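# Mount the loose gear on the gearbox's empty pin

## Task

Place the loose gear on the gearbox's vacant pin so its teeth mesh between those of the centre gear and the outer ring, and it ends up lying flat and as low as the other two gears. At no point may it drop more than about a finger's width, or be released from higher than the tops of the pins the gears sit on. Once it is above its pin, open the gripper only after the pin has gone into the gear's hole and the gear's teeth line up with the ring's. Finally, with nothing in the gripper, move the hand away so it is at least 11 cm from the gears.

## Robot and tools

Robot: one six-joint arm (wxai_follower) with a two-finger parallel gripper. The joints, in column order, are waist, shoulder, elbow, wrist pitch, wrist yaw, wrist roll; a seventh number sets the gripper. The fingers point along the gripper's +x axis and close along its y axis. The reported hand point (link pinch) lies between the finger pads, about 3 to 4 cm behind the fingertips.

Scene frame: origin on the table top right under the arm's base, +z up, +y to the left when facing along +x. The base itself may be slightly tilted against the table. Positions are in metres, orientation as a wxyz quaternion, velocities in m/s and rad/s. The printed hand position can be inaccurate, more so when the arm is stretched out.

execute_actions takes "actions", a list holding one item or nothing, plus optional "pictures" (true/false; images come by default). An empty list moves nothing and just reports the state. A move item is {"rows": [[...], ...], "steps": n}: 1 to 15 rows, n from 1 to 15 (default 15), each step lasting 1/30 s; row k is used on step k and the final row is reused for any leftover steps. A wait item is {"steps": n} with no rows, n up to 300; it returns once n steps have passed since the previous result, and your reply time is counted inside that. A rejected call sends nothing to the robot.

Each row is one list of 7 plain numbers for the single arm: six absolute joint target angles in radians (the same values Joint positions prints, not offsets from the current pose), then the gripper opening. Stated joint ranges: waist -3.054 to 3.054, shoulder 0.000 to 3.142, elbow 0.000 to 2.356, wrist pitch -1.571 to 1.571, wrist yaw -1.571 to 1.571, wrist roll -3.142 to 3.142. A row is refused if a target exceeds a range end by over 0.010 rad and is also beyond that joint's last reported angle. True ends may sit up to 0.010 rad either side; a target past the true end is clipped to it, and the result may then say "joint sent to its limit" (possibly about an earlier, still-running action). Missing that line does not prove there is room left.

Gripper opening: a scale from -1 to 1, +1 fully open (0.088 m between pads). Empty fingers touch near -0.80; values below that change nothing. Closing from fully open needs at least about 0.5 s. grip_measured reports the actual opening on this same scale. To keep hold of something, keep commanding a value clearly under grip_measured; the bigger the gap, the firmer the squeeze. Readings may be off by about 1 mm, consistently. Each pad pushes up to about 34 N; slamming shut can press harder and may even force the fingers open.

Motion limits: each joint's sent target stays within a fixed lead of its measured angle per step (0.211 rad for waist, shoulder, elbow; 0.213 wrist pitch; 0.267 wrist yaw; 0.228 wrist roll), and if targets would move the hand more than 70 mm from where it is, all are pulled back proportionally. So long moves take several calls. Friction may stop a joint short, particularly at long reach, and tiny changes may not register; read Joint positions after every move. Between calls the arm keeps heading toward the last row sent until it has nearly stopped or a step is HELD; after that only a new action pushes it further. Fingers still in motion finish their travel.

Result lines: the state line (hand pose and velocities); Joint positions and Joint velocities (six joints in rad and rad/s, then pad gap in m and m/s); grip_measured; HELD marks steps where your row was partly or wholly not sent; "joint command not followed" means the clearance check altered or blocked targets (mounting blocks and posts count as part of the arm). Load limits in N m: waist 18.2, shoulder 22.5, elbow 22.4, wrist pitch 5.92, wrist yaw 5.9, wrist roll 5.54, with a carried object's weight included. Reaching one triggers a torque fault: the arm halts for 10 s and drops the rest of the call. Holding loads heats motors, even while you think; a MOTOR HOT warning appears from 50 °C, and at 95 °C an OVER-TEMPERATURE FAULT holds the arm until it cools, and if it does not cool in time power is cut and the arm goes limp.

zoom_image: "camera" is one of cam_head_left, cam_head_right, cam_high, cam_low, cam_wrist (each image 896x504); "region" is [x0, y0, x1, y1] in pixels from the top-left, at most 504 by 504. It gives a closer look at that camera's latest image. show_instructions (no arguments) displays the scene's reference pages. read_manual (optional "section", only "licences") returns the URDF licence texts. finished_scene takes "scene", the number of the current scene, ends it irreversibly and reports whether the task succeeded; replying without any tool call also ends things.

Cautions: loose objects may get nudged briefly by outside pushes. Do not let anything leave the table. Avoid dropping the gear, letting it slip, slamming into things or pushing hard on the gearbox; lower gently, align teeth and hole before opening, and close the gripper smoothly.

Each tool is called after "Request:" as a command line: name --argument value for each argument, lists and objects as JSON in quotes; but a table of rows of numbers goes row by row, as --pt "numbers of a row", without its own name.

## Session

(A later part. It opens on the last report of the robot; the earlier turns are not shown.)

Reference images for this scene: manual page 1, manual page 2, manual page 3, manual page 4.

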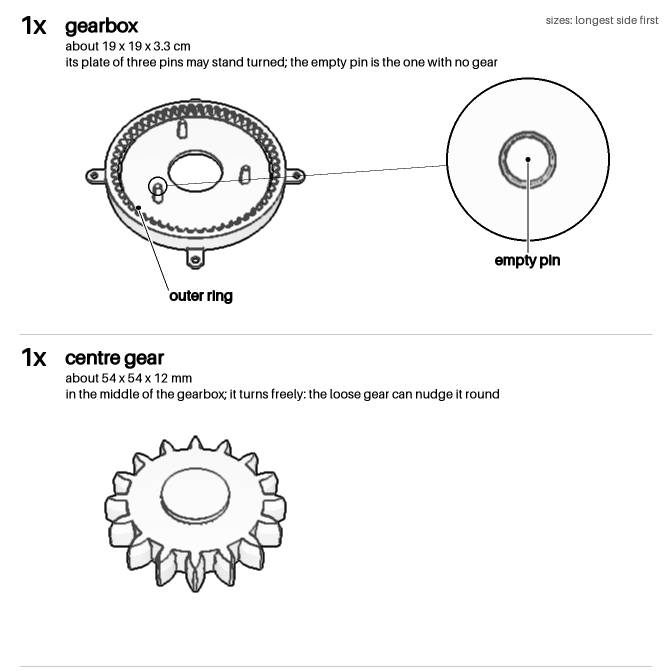

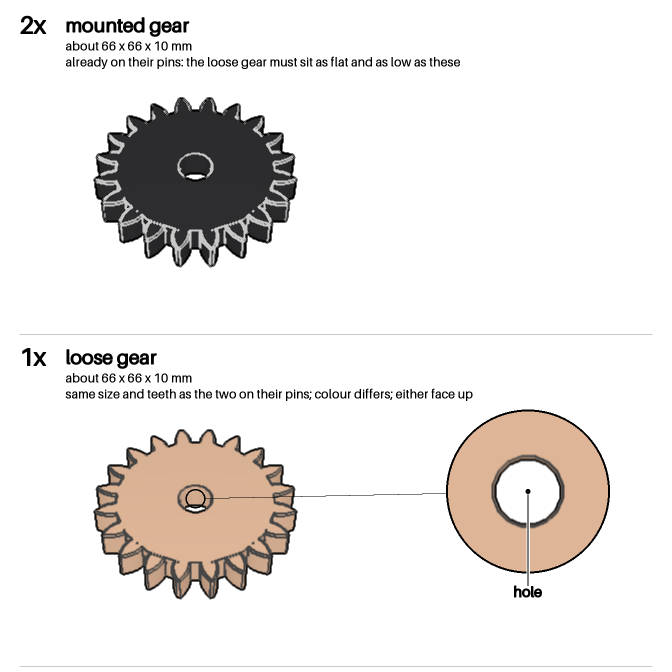

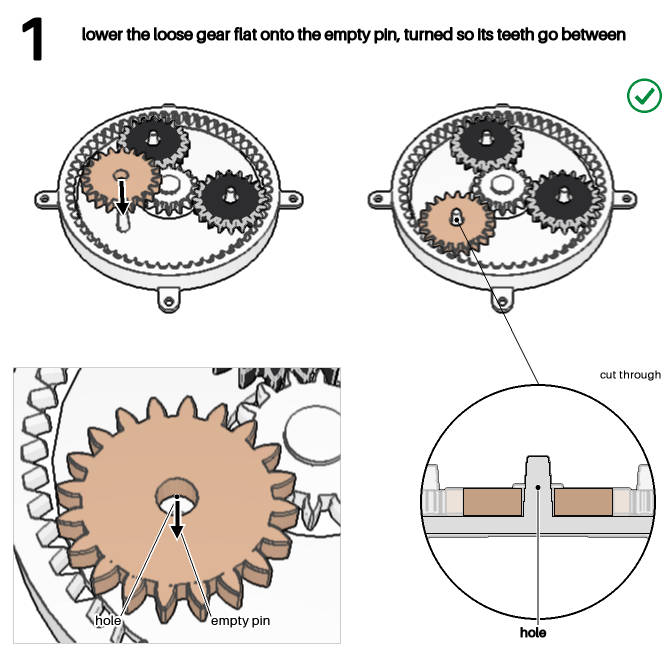

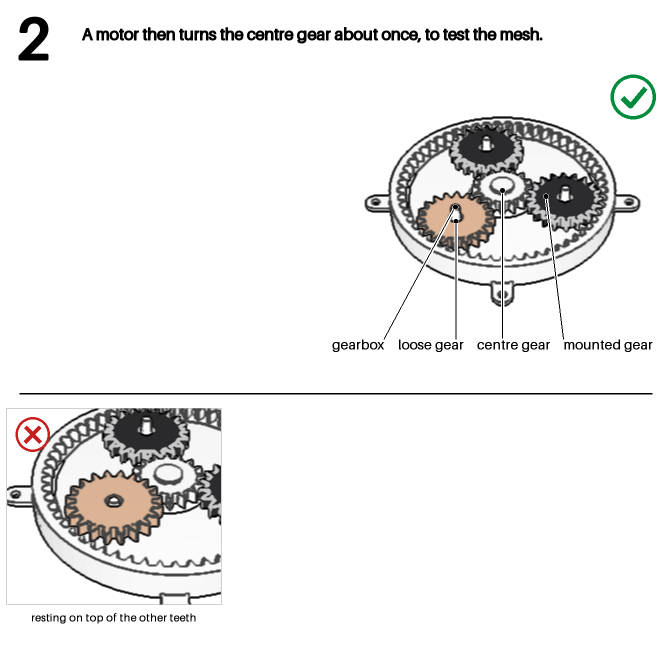

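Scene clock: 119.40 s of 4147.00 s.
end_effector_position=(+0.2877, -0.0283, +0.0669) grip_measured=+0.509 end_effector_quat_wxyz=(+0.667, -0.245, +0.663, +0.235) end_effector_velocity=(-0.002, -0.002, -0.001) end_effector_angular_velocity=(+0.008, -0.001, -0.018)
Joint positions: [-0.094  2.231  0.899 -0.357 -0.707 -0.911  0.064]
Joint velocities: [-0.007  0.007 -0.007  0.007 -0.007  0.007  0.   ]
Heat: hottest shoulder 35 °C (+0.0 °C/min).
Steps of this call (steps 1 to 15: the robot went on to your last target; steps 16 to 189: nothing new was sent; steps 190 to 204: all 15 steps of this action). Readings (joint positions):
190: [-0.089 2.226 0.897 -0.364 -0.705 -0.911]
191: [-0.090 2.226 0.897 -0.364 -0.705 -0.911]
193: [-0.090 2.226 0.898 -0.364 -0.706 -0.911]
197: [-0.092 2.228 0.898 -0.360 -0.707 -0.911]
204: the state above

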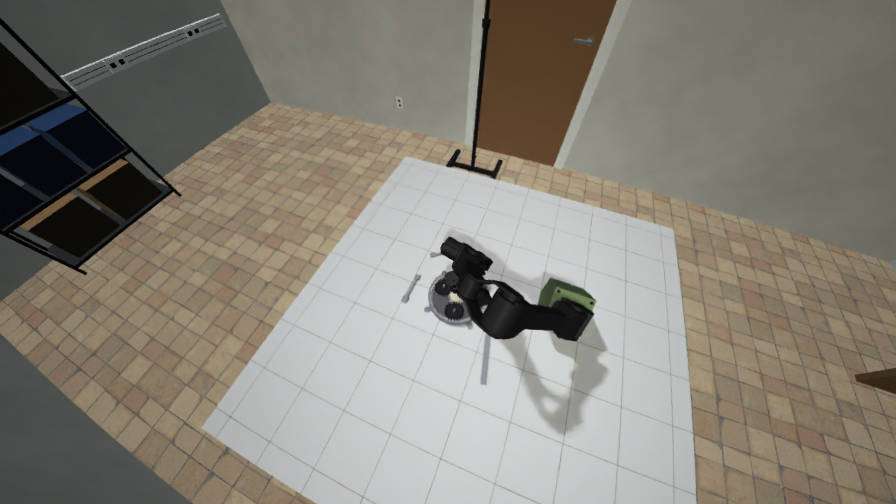

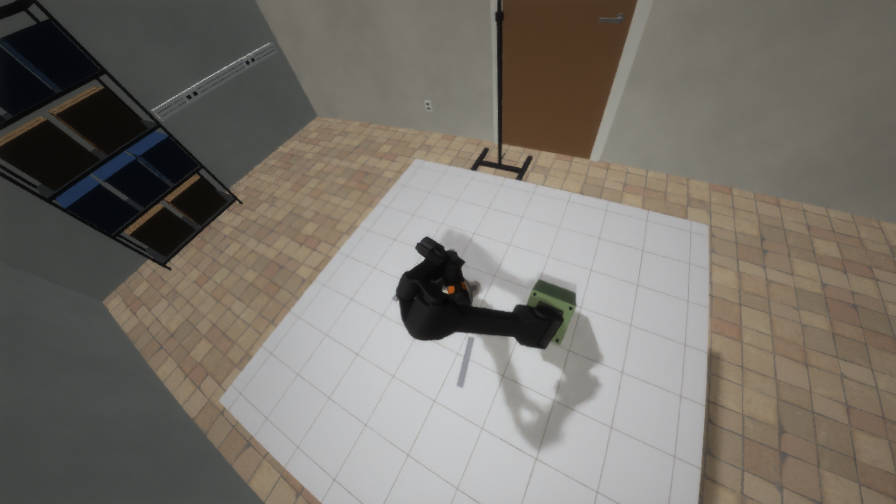

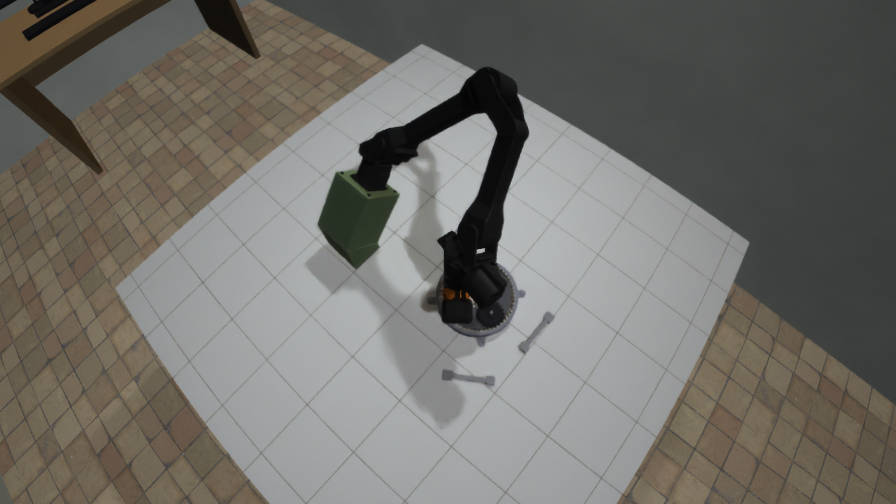

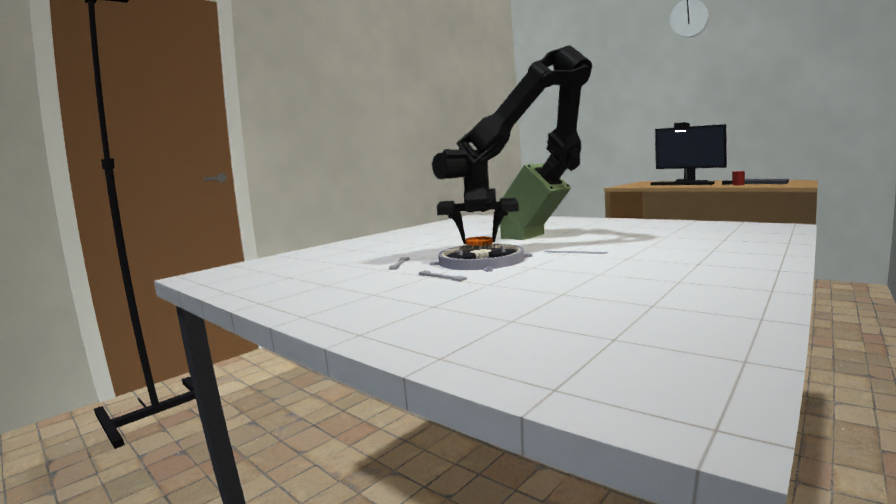

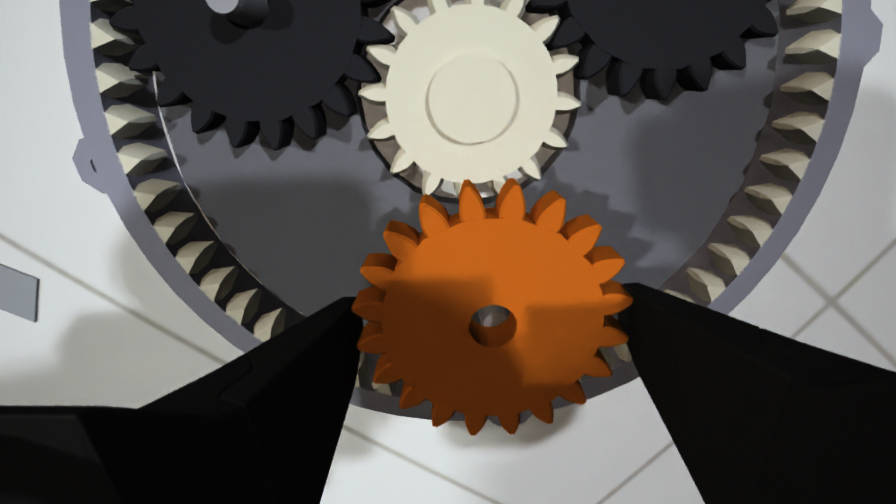

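Request:
execute_actions --actions '[{"rows":[[-0.098,2.21,0.899,-0.37,-0.714,-0.92,0.2],[-0.098,2.21,0.899,-0.37,-0.714,-0.92,0.2],[-0.098,2.205,0.899,-0.385,-0.716,-0.925,0.2]]}]'

Request:
zoom_image --camera "cam_wrist" --region '[340,60,660,440]'

Scene clock: 124.37 s of 4147.00 s.
end_effector_position=(+0.2863, -0.0253, +0.0700) grip_measured=+0.509 end_effector_quat_wxyz=(+0.665, -0.242, +0.665, +0.238) end_effector_velocity=(-0.000, +0.002, +0.002) end_effector_angular_velocity=(+0.007, -0.001, +0.004)
Joint positions: [-0.096  2.219  0.901 -0.383 -0.712 -0.92   0.064]
Joint velocities: [-0.002 -0.007 -0.002 -0.007 -0.007 -0.007 -0.   ]
Heat: hottest shoulder 35 °C (+0.0 °C/min).
Steps of this call (steps 1 to 15: the robot went on to your last target; steps 16 to 134: nothing new was sent; steps 135 to 149: all 15 steps of this action). Readings (joint positions):
135: [-0.096 2.233 0.901 -0.354 -0.708 -0.911]
136: [-0.096 2.232 0.901 -0.355 -0.709 -0.911]
138: [-0.096 2.229 0.901 -0.370 -0.710 -0.914]
142: [-0.096 2.223 0.901 -0.379 -0.712 -0.919]
149: the state above

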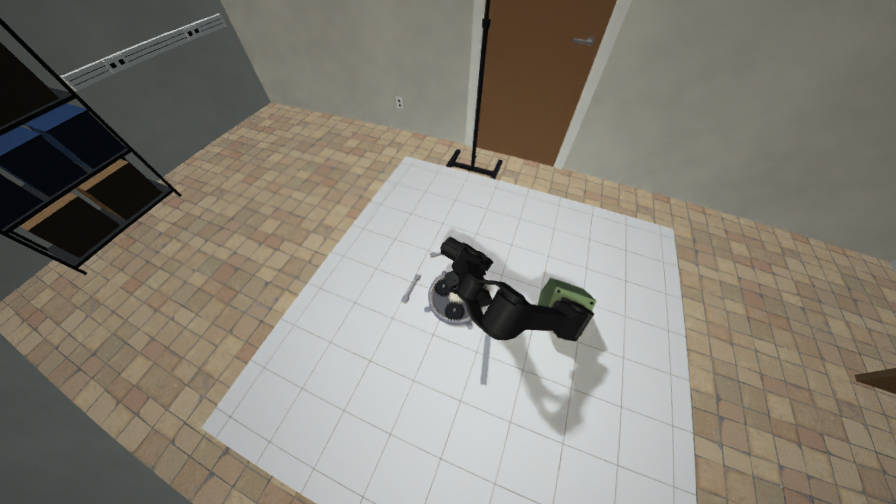

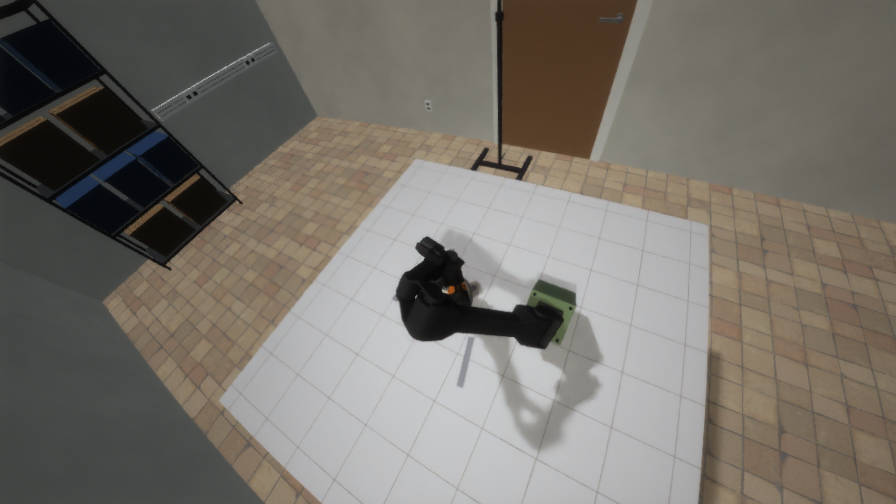

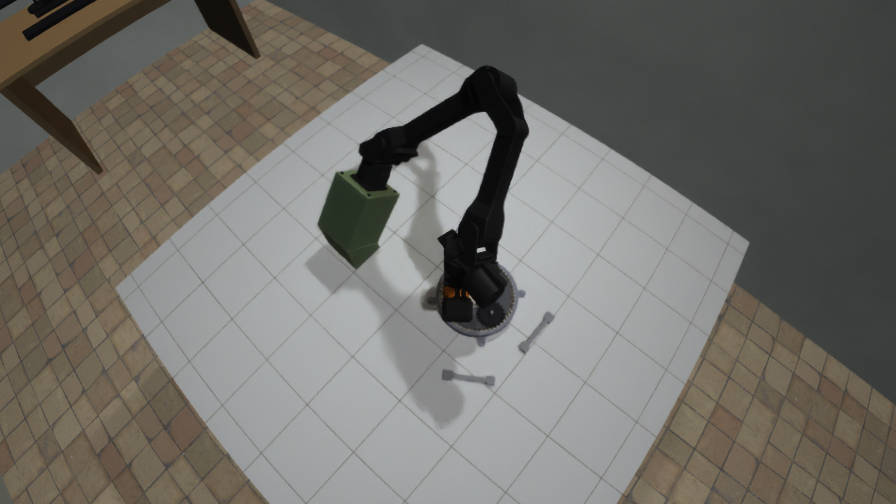

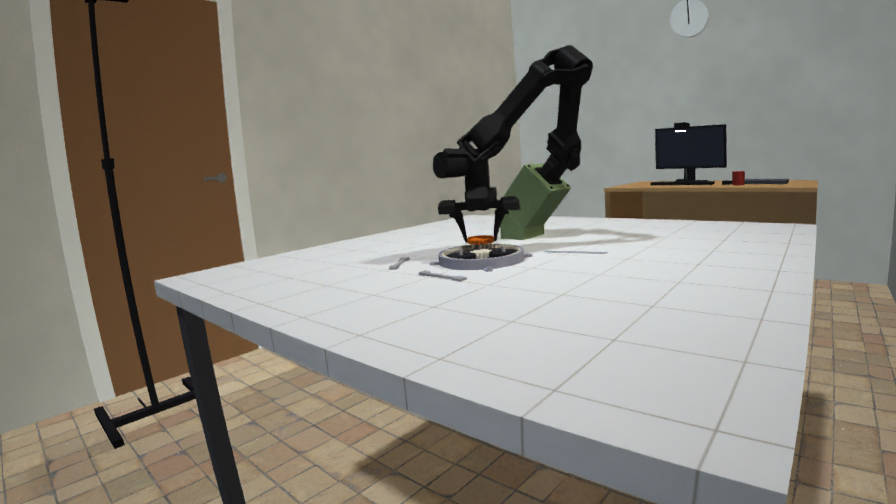

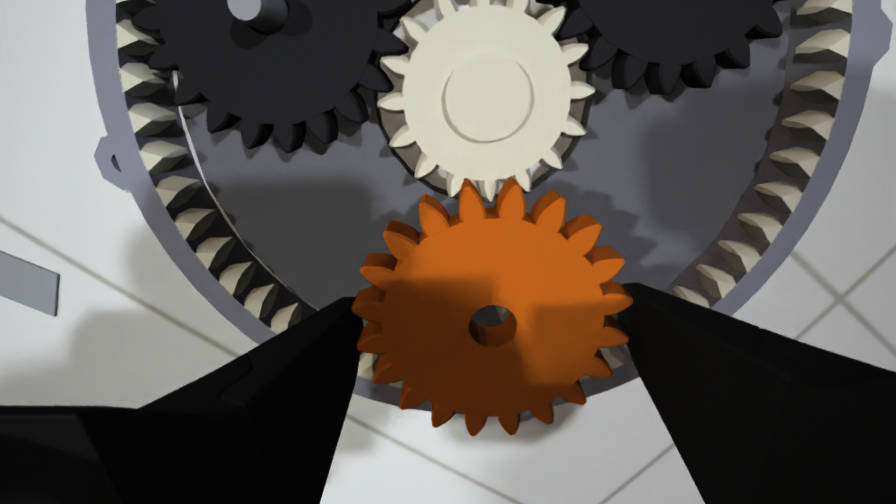

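Region (340, 60, 660, 440) of cam_wrist's 896x504 image, scaled by 1.326, with more detail than that image has; it fills the left 424 columns of this view, and the rest is white.

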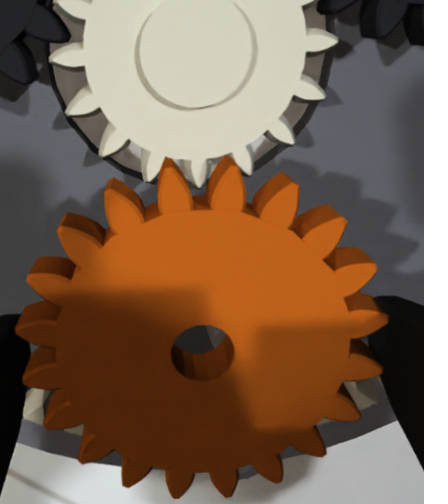

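Request:
execute_actions --actions '[{"rows":[[-0.082,2.219,0.899,-0.383,-0.714,-0.92,0.2],[-0.082,2.219,0.899,-0.383,-0.714,-0.92,0.2],[-0.082,2.219,0.899,-0.383,-0.714,-0.92,0.2],[-0.082,2.219,0.899,-0.383,-0.714,-0.92,0.2],[-0.082,2.225,0.897,-0.378,-0.714,-0.92,0.2],[-0.08,2.235,0.893,-0.372,-0.714,-0.915,0.2]]}]'

Request:
zoom_image --camera "cam_wrist" --region '[340,60,660,440]'

Scene clock: 130.57 s of 4147.00 s.
end_effector_position=(+0.2863, -0.0229, +0.0670) grip_measured=+0.509 end_effector_quat_wxyz=(+0.662, -0.246, +0.665, +0.242) end_effector_velocity=(-0.002, +0.000, -0.000) end_effector_angular_velocity=(+0.009, +0.006, +0.012)
Joint positions: [-0.083  2.22   0.899 -0.375 -0.712 -0.92   0.064]
Joint velocities: [-0.002  0.002 -0.002 -0.007 -0.007 -0.022 -0.   ]
Heat: hottest shoulder 36 °C (+0.0 °C/min).
Steps of this call (steps 1 to 15: the robot went on to your last target; steps 16 to 171: nothing new was sent; steps 172 to 186: all 15 steps of this action). Readings (joint positions):
172: [-0.095 2.218 0.900 -0.384 -0.713 -0.921]
173: [-0.093 2.218 0.900 -0.384 -0.713 -0.921]
175: [-0.088 2.218 0.900 -0.384 -0.713 -0.921]
179: [-0.083 2.219 0.900 -0.378 -0.712 -0.921]
186: the state above

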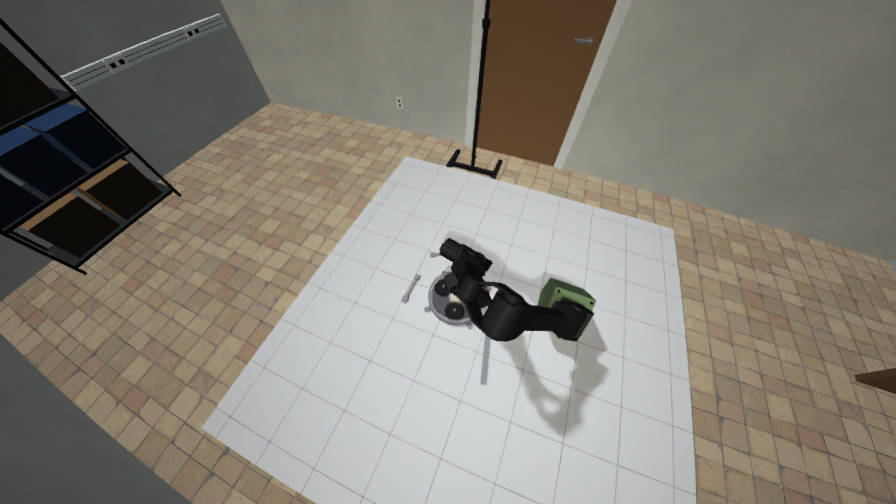

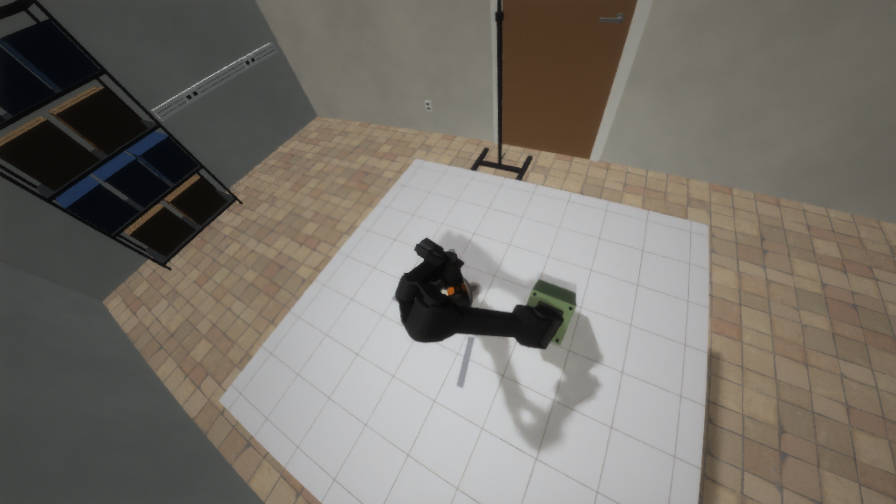

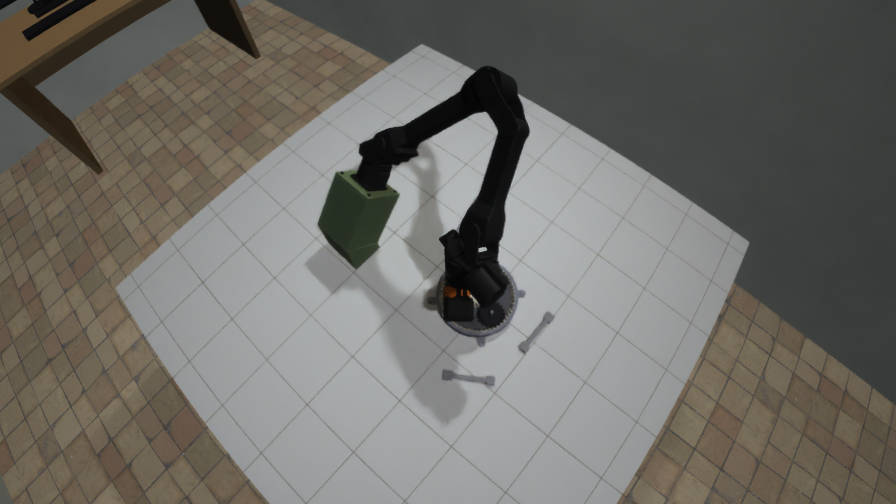

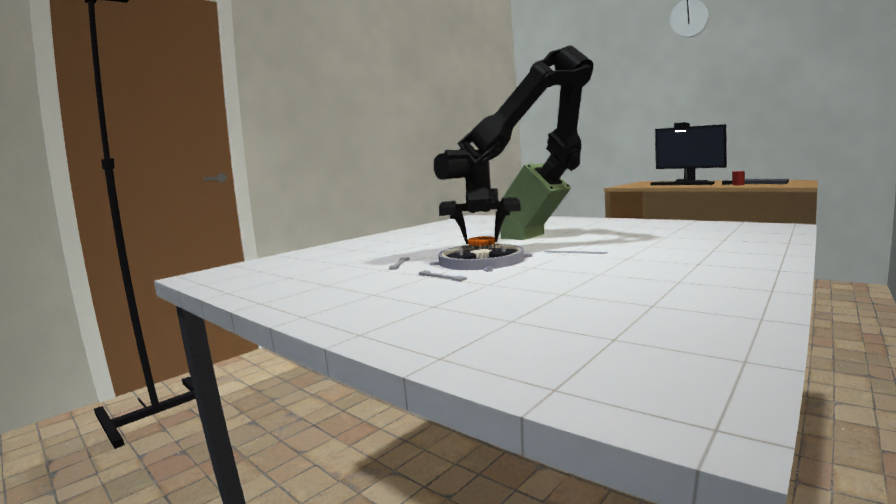

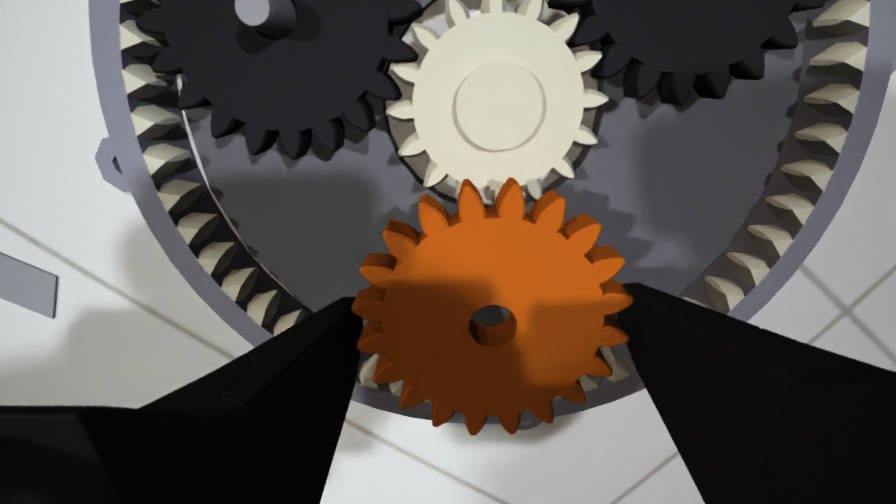

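Region (340, 60, 660, 440) of cam_wrist's 896x504 image, scaled by 1.326, with more detail than that image has; it fills the left 424 columns of this view, and the rest is white.

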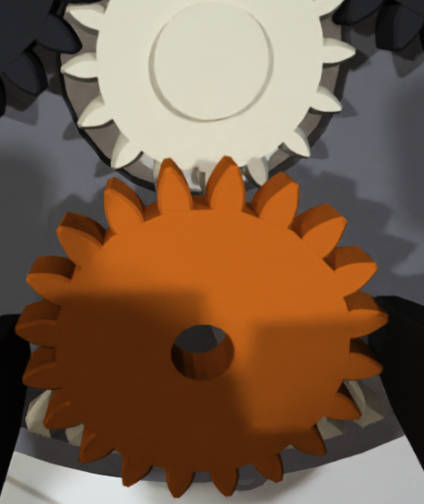

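Request:
execute_actions --actions '[{"rows":[[-0.086,2.24,0.888,-0.372,-0.714,-0.915,0.2]]}]'

Request:
zoom_image --camera "cam_wrist" --region '[340,60,660,440]'

Scene clock: 134.33 s of 4147.00 s.
end_effector_position=(+0.2864, -0.0238, +0.0669) grip_measured=+0.509 end_effector_quat_wxyz=(+0.664, -0.244, +0.664, +0.242) end_effector_velocity=(-0.001, -0.001, +0.000) end_effector_angular_velocity=(+0.009, +0.003, -0.021)
Joint positions: [-0.087  2.223  0.898 -0.371 -0.716 -0.919  0.064]
Joint velocities: [-0.007  0.007  0.002 -0.007 -0.007  0.007 -0.   ]
Heat: hottest shoulder 36 °C (+0.0 °C/min).
Steps of this call (steps 1 to 15: the robot went on to your last target; steps 16 to 98: nothing new was sent; steps 99 to 113: all 15 steps of this action). Readings (joint positions):
99: [-0.084 2.221 0.899 -0.372 -0.714 -0.919]
100: [-0.084 2.222 0.899 -0.371 -0.715 -0.919]
102: [-0.085 2.223 0.899 -0.371 -0.715 -0.919]
106: [-0.086 2.223 0.899 -0.371 -0.716 -0.919]
113: the state above

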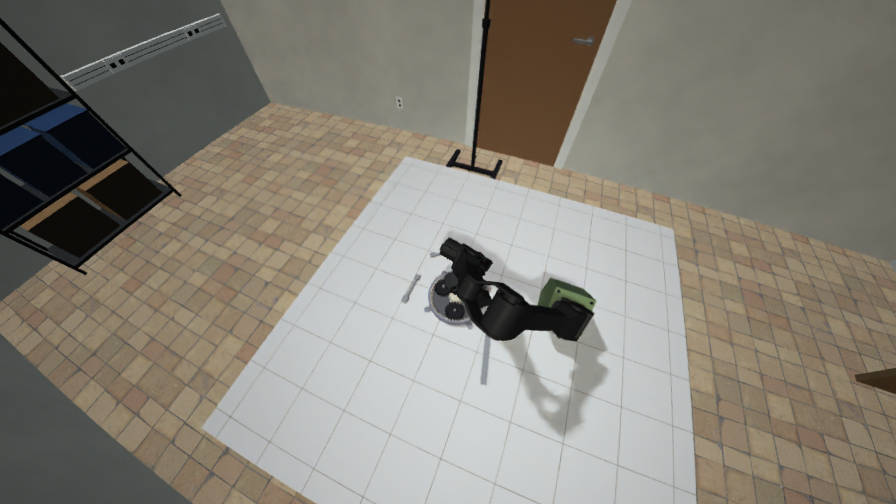

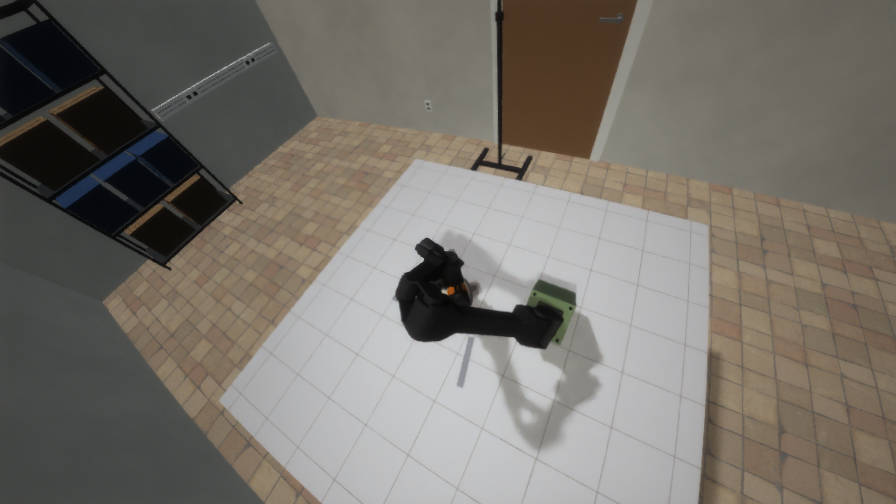

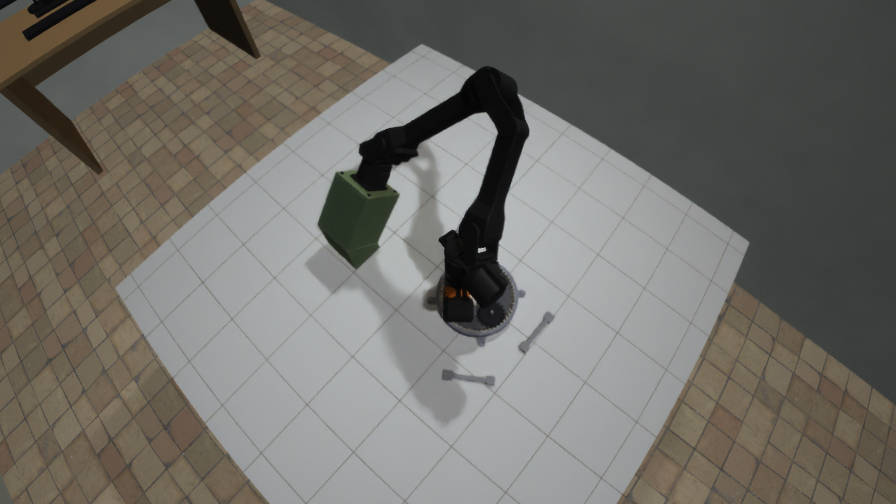

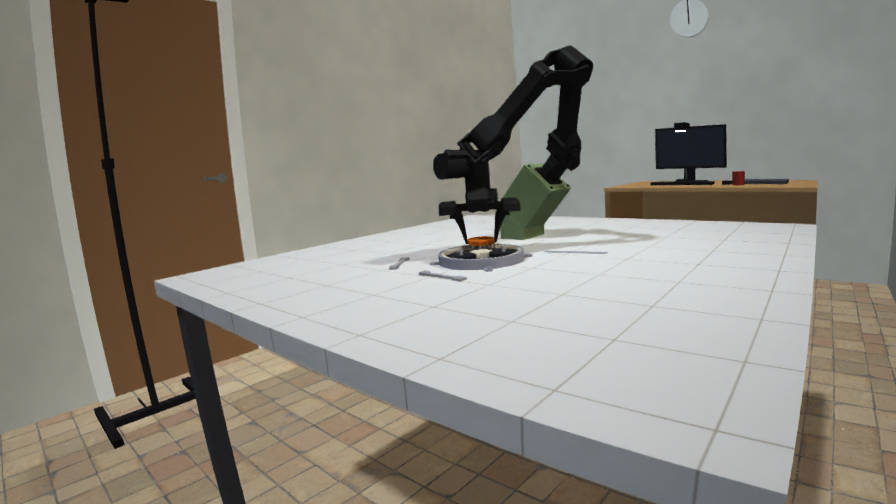

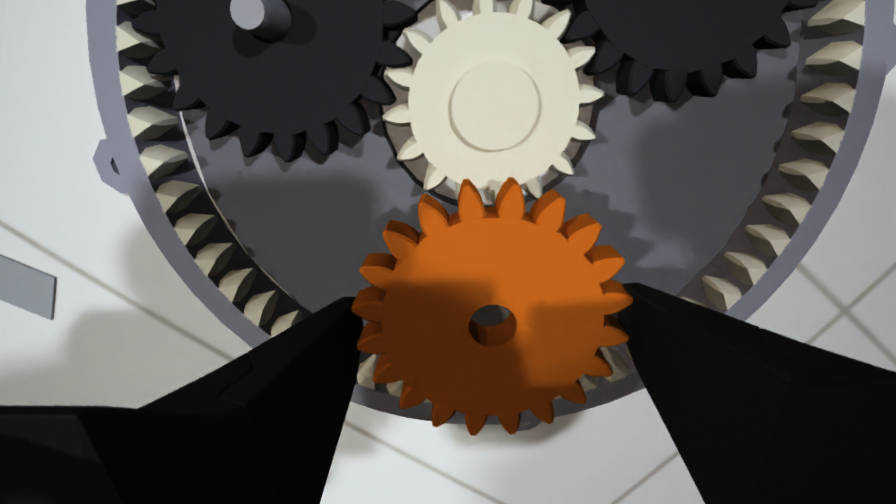

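Region (340, 60, 660, 440) of cam_wrist's 896x504 image, scaled by 1.326, with more detail than that image has; it fills the left 424 columns of this view, and the rest is white.

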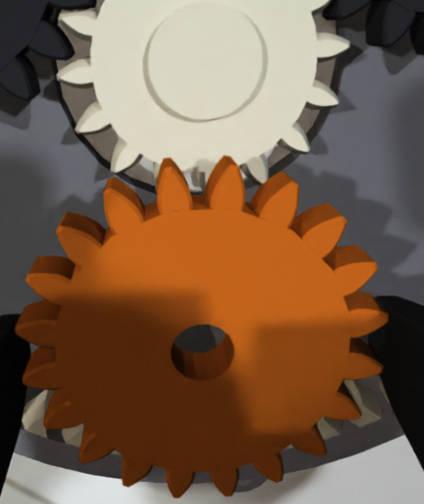

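Request:
execute_actions --actions '[{"rows":[[-0.089,2.208,0.898,-0.38,-0.716,-0.92,0.2],[-0.089,2.208,0.898,-0.38,-0.716,-0.92,0.2],[-0.089,2.208,0.898,-0.38,-0.716,-0.92,0.2],[-0.089,2.208,0.898,-0.38,-0.716,-0.92,0.2],[-0.089,2.208,0.898,-0.38,-0.716,-0.92,0.2],[-0.089,2.218,0.88,-0.385,-0.716,-0.92,0.2]]}]'

Request:
zoom_image --camera "cam_wrist" --region '[340,60,660,440]'

Scene clock: 142.70 s of 4147.00 s.
end_effector_position=(+0.2823, -0.0245, +0.0671) grip_measured=+0.509 end_effector_quat_wxyz=(+0.663, -0.237, +0.668, +0.239) end_effector_velocity=(-0.006, +0.003, -0.001) end_effector_angular_velocity=(+0.025, +0.009, -0.009)
Joint positions: [-0.091  2.224  0.892 -0.381 -0.716 -0.919  0.064]
Joint velocities: [-0.002  0.002 -0.012 -0.007 -0.022 -0.007 -0.   ]
Heat: hottest waist 36 °C (+0.0 °C/min).
Steps of this call (steps 1 to 15: the robot went on to your last target; steps 16 to 236: nothing new was sent; steps 237 to 251: all 15 steps of this action). Readings (joint positions):
237: [-0.090 2.226 0.897 -0.372 -0.715 -0.919]
238: [-0.090 2.226 0.897 -0.372 -0.715 -0.919]
240: [-0.090 2.224 0.897 -0.374 -0.715 -0.919]
244: [-0.090 2.224 0.894 -0.379 -0.715 -0.919]
251: the state above

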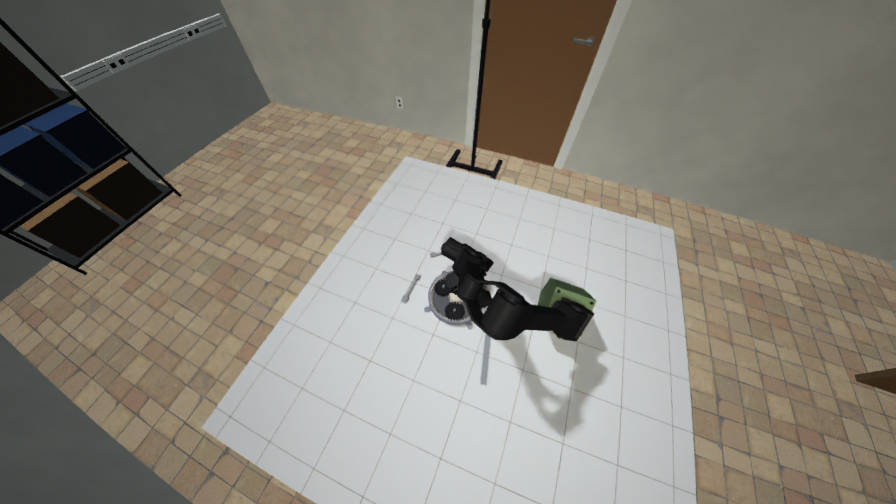

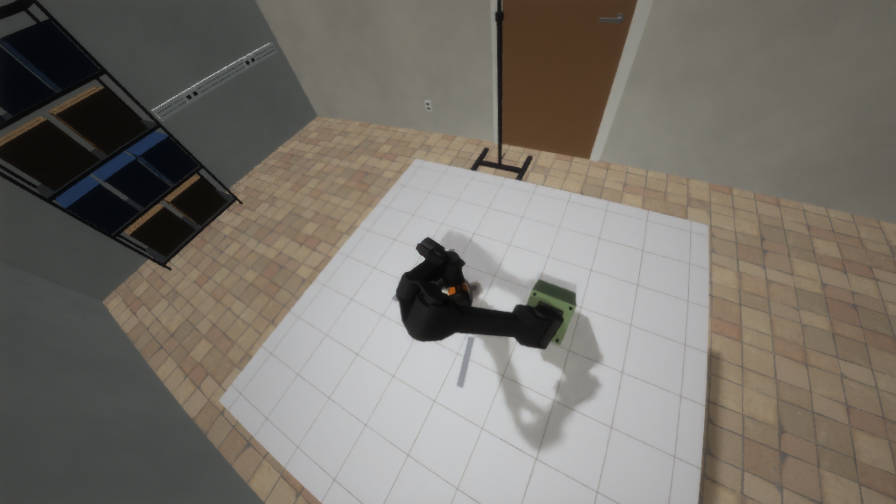

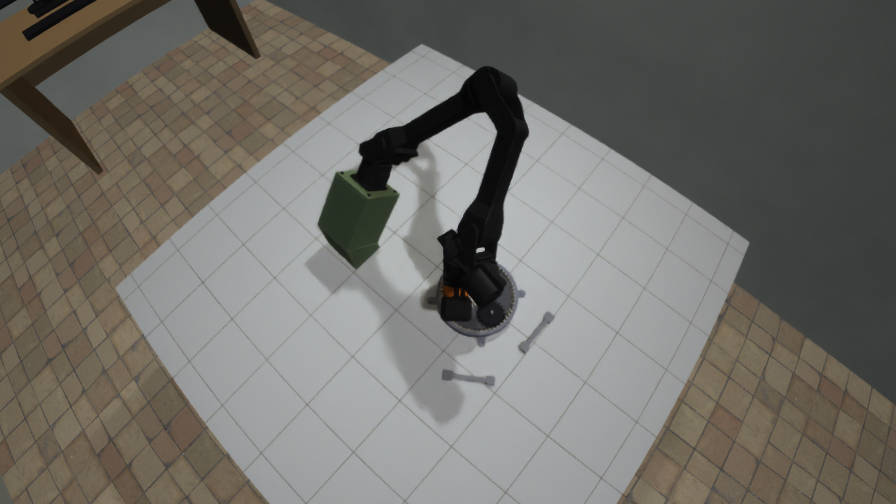

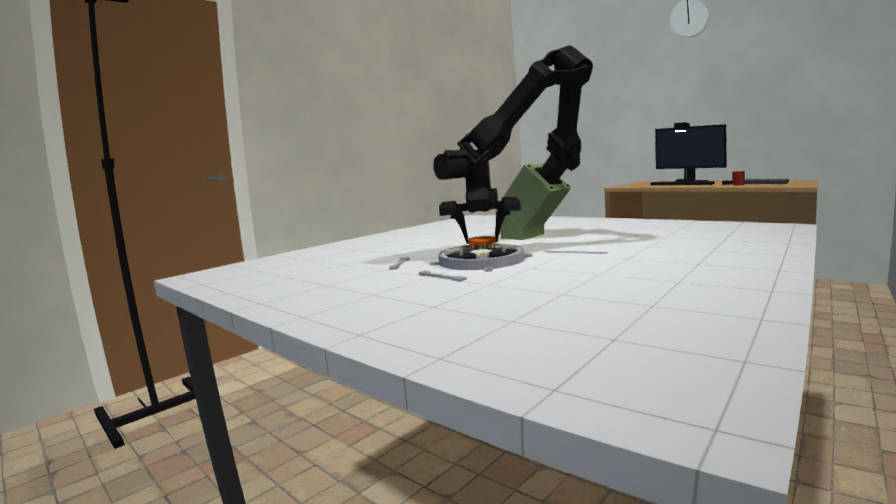

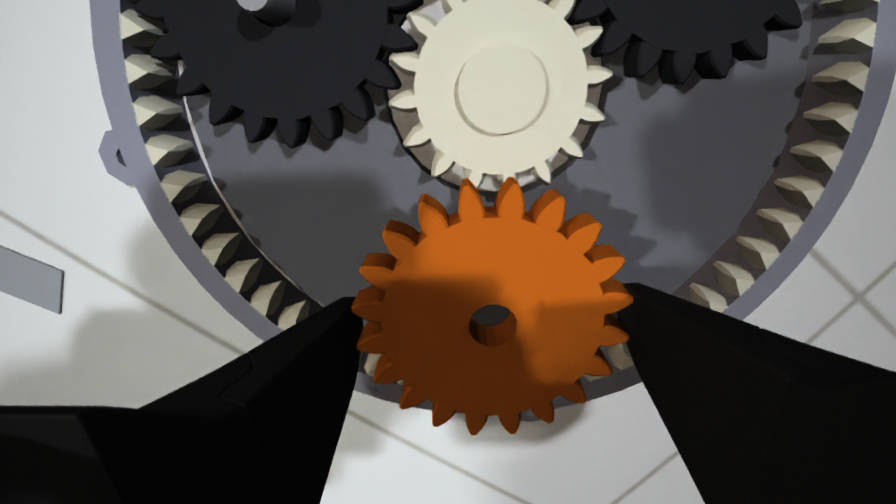

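Region (340, 60, 660, 440) of cam_wrist's 896x504 image, scaled by 1.326, with more detail than that image has; it fills the left 424 columns of this view, and the rest is white.

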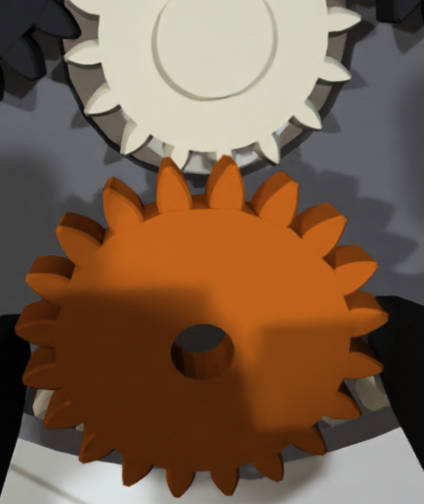

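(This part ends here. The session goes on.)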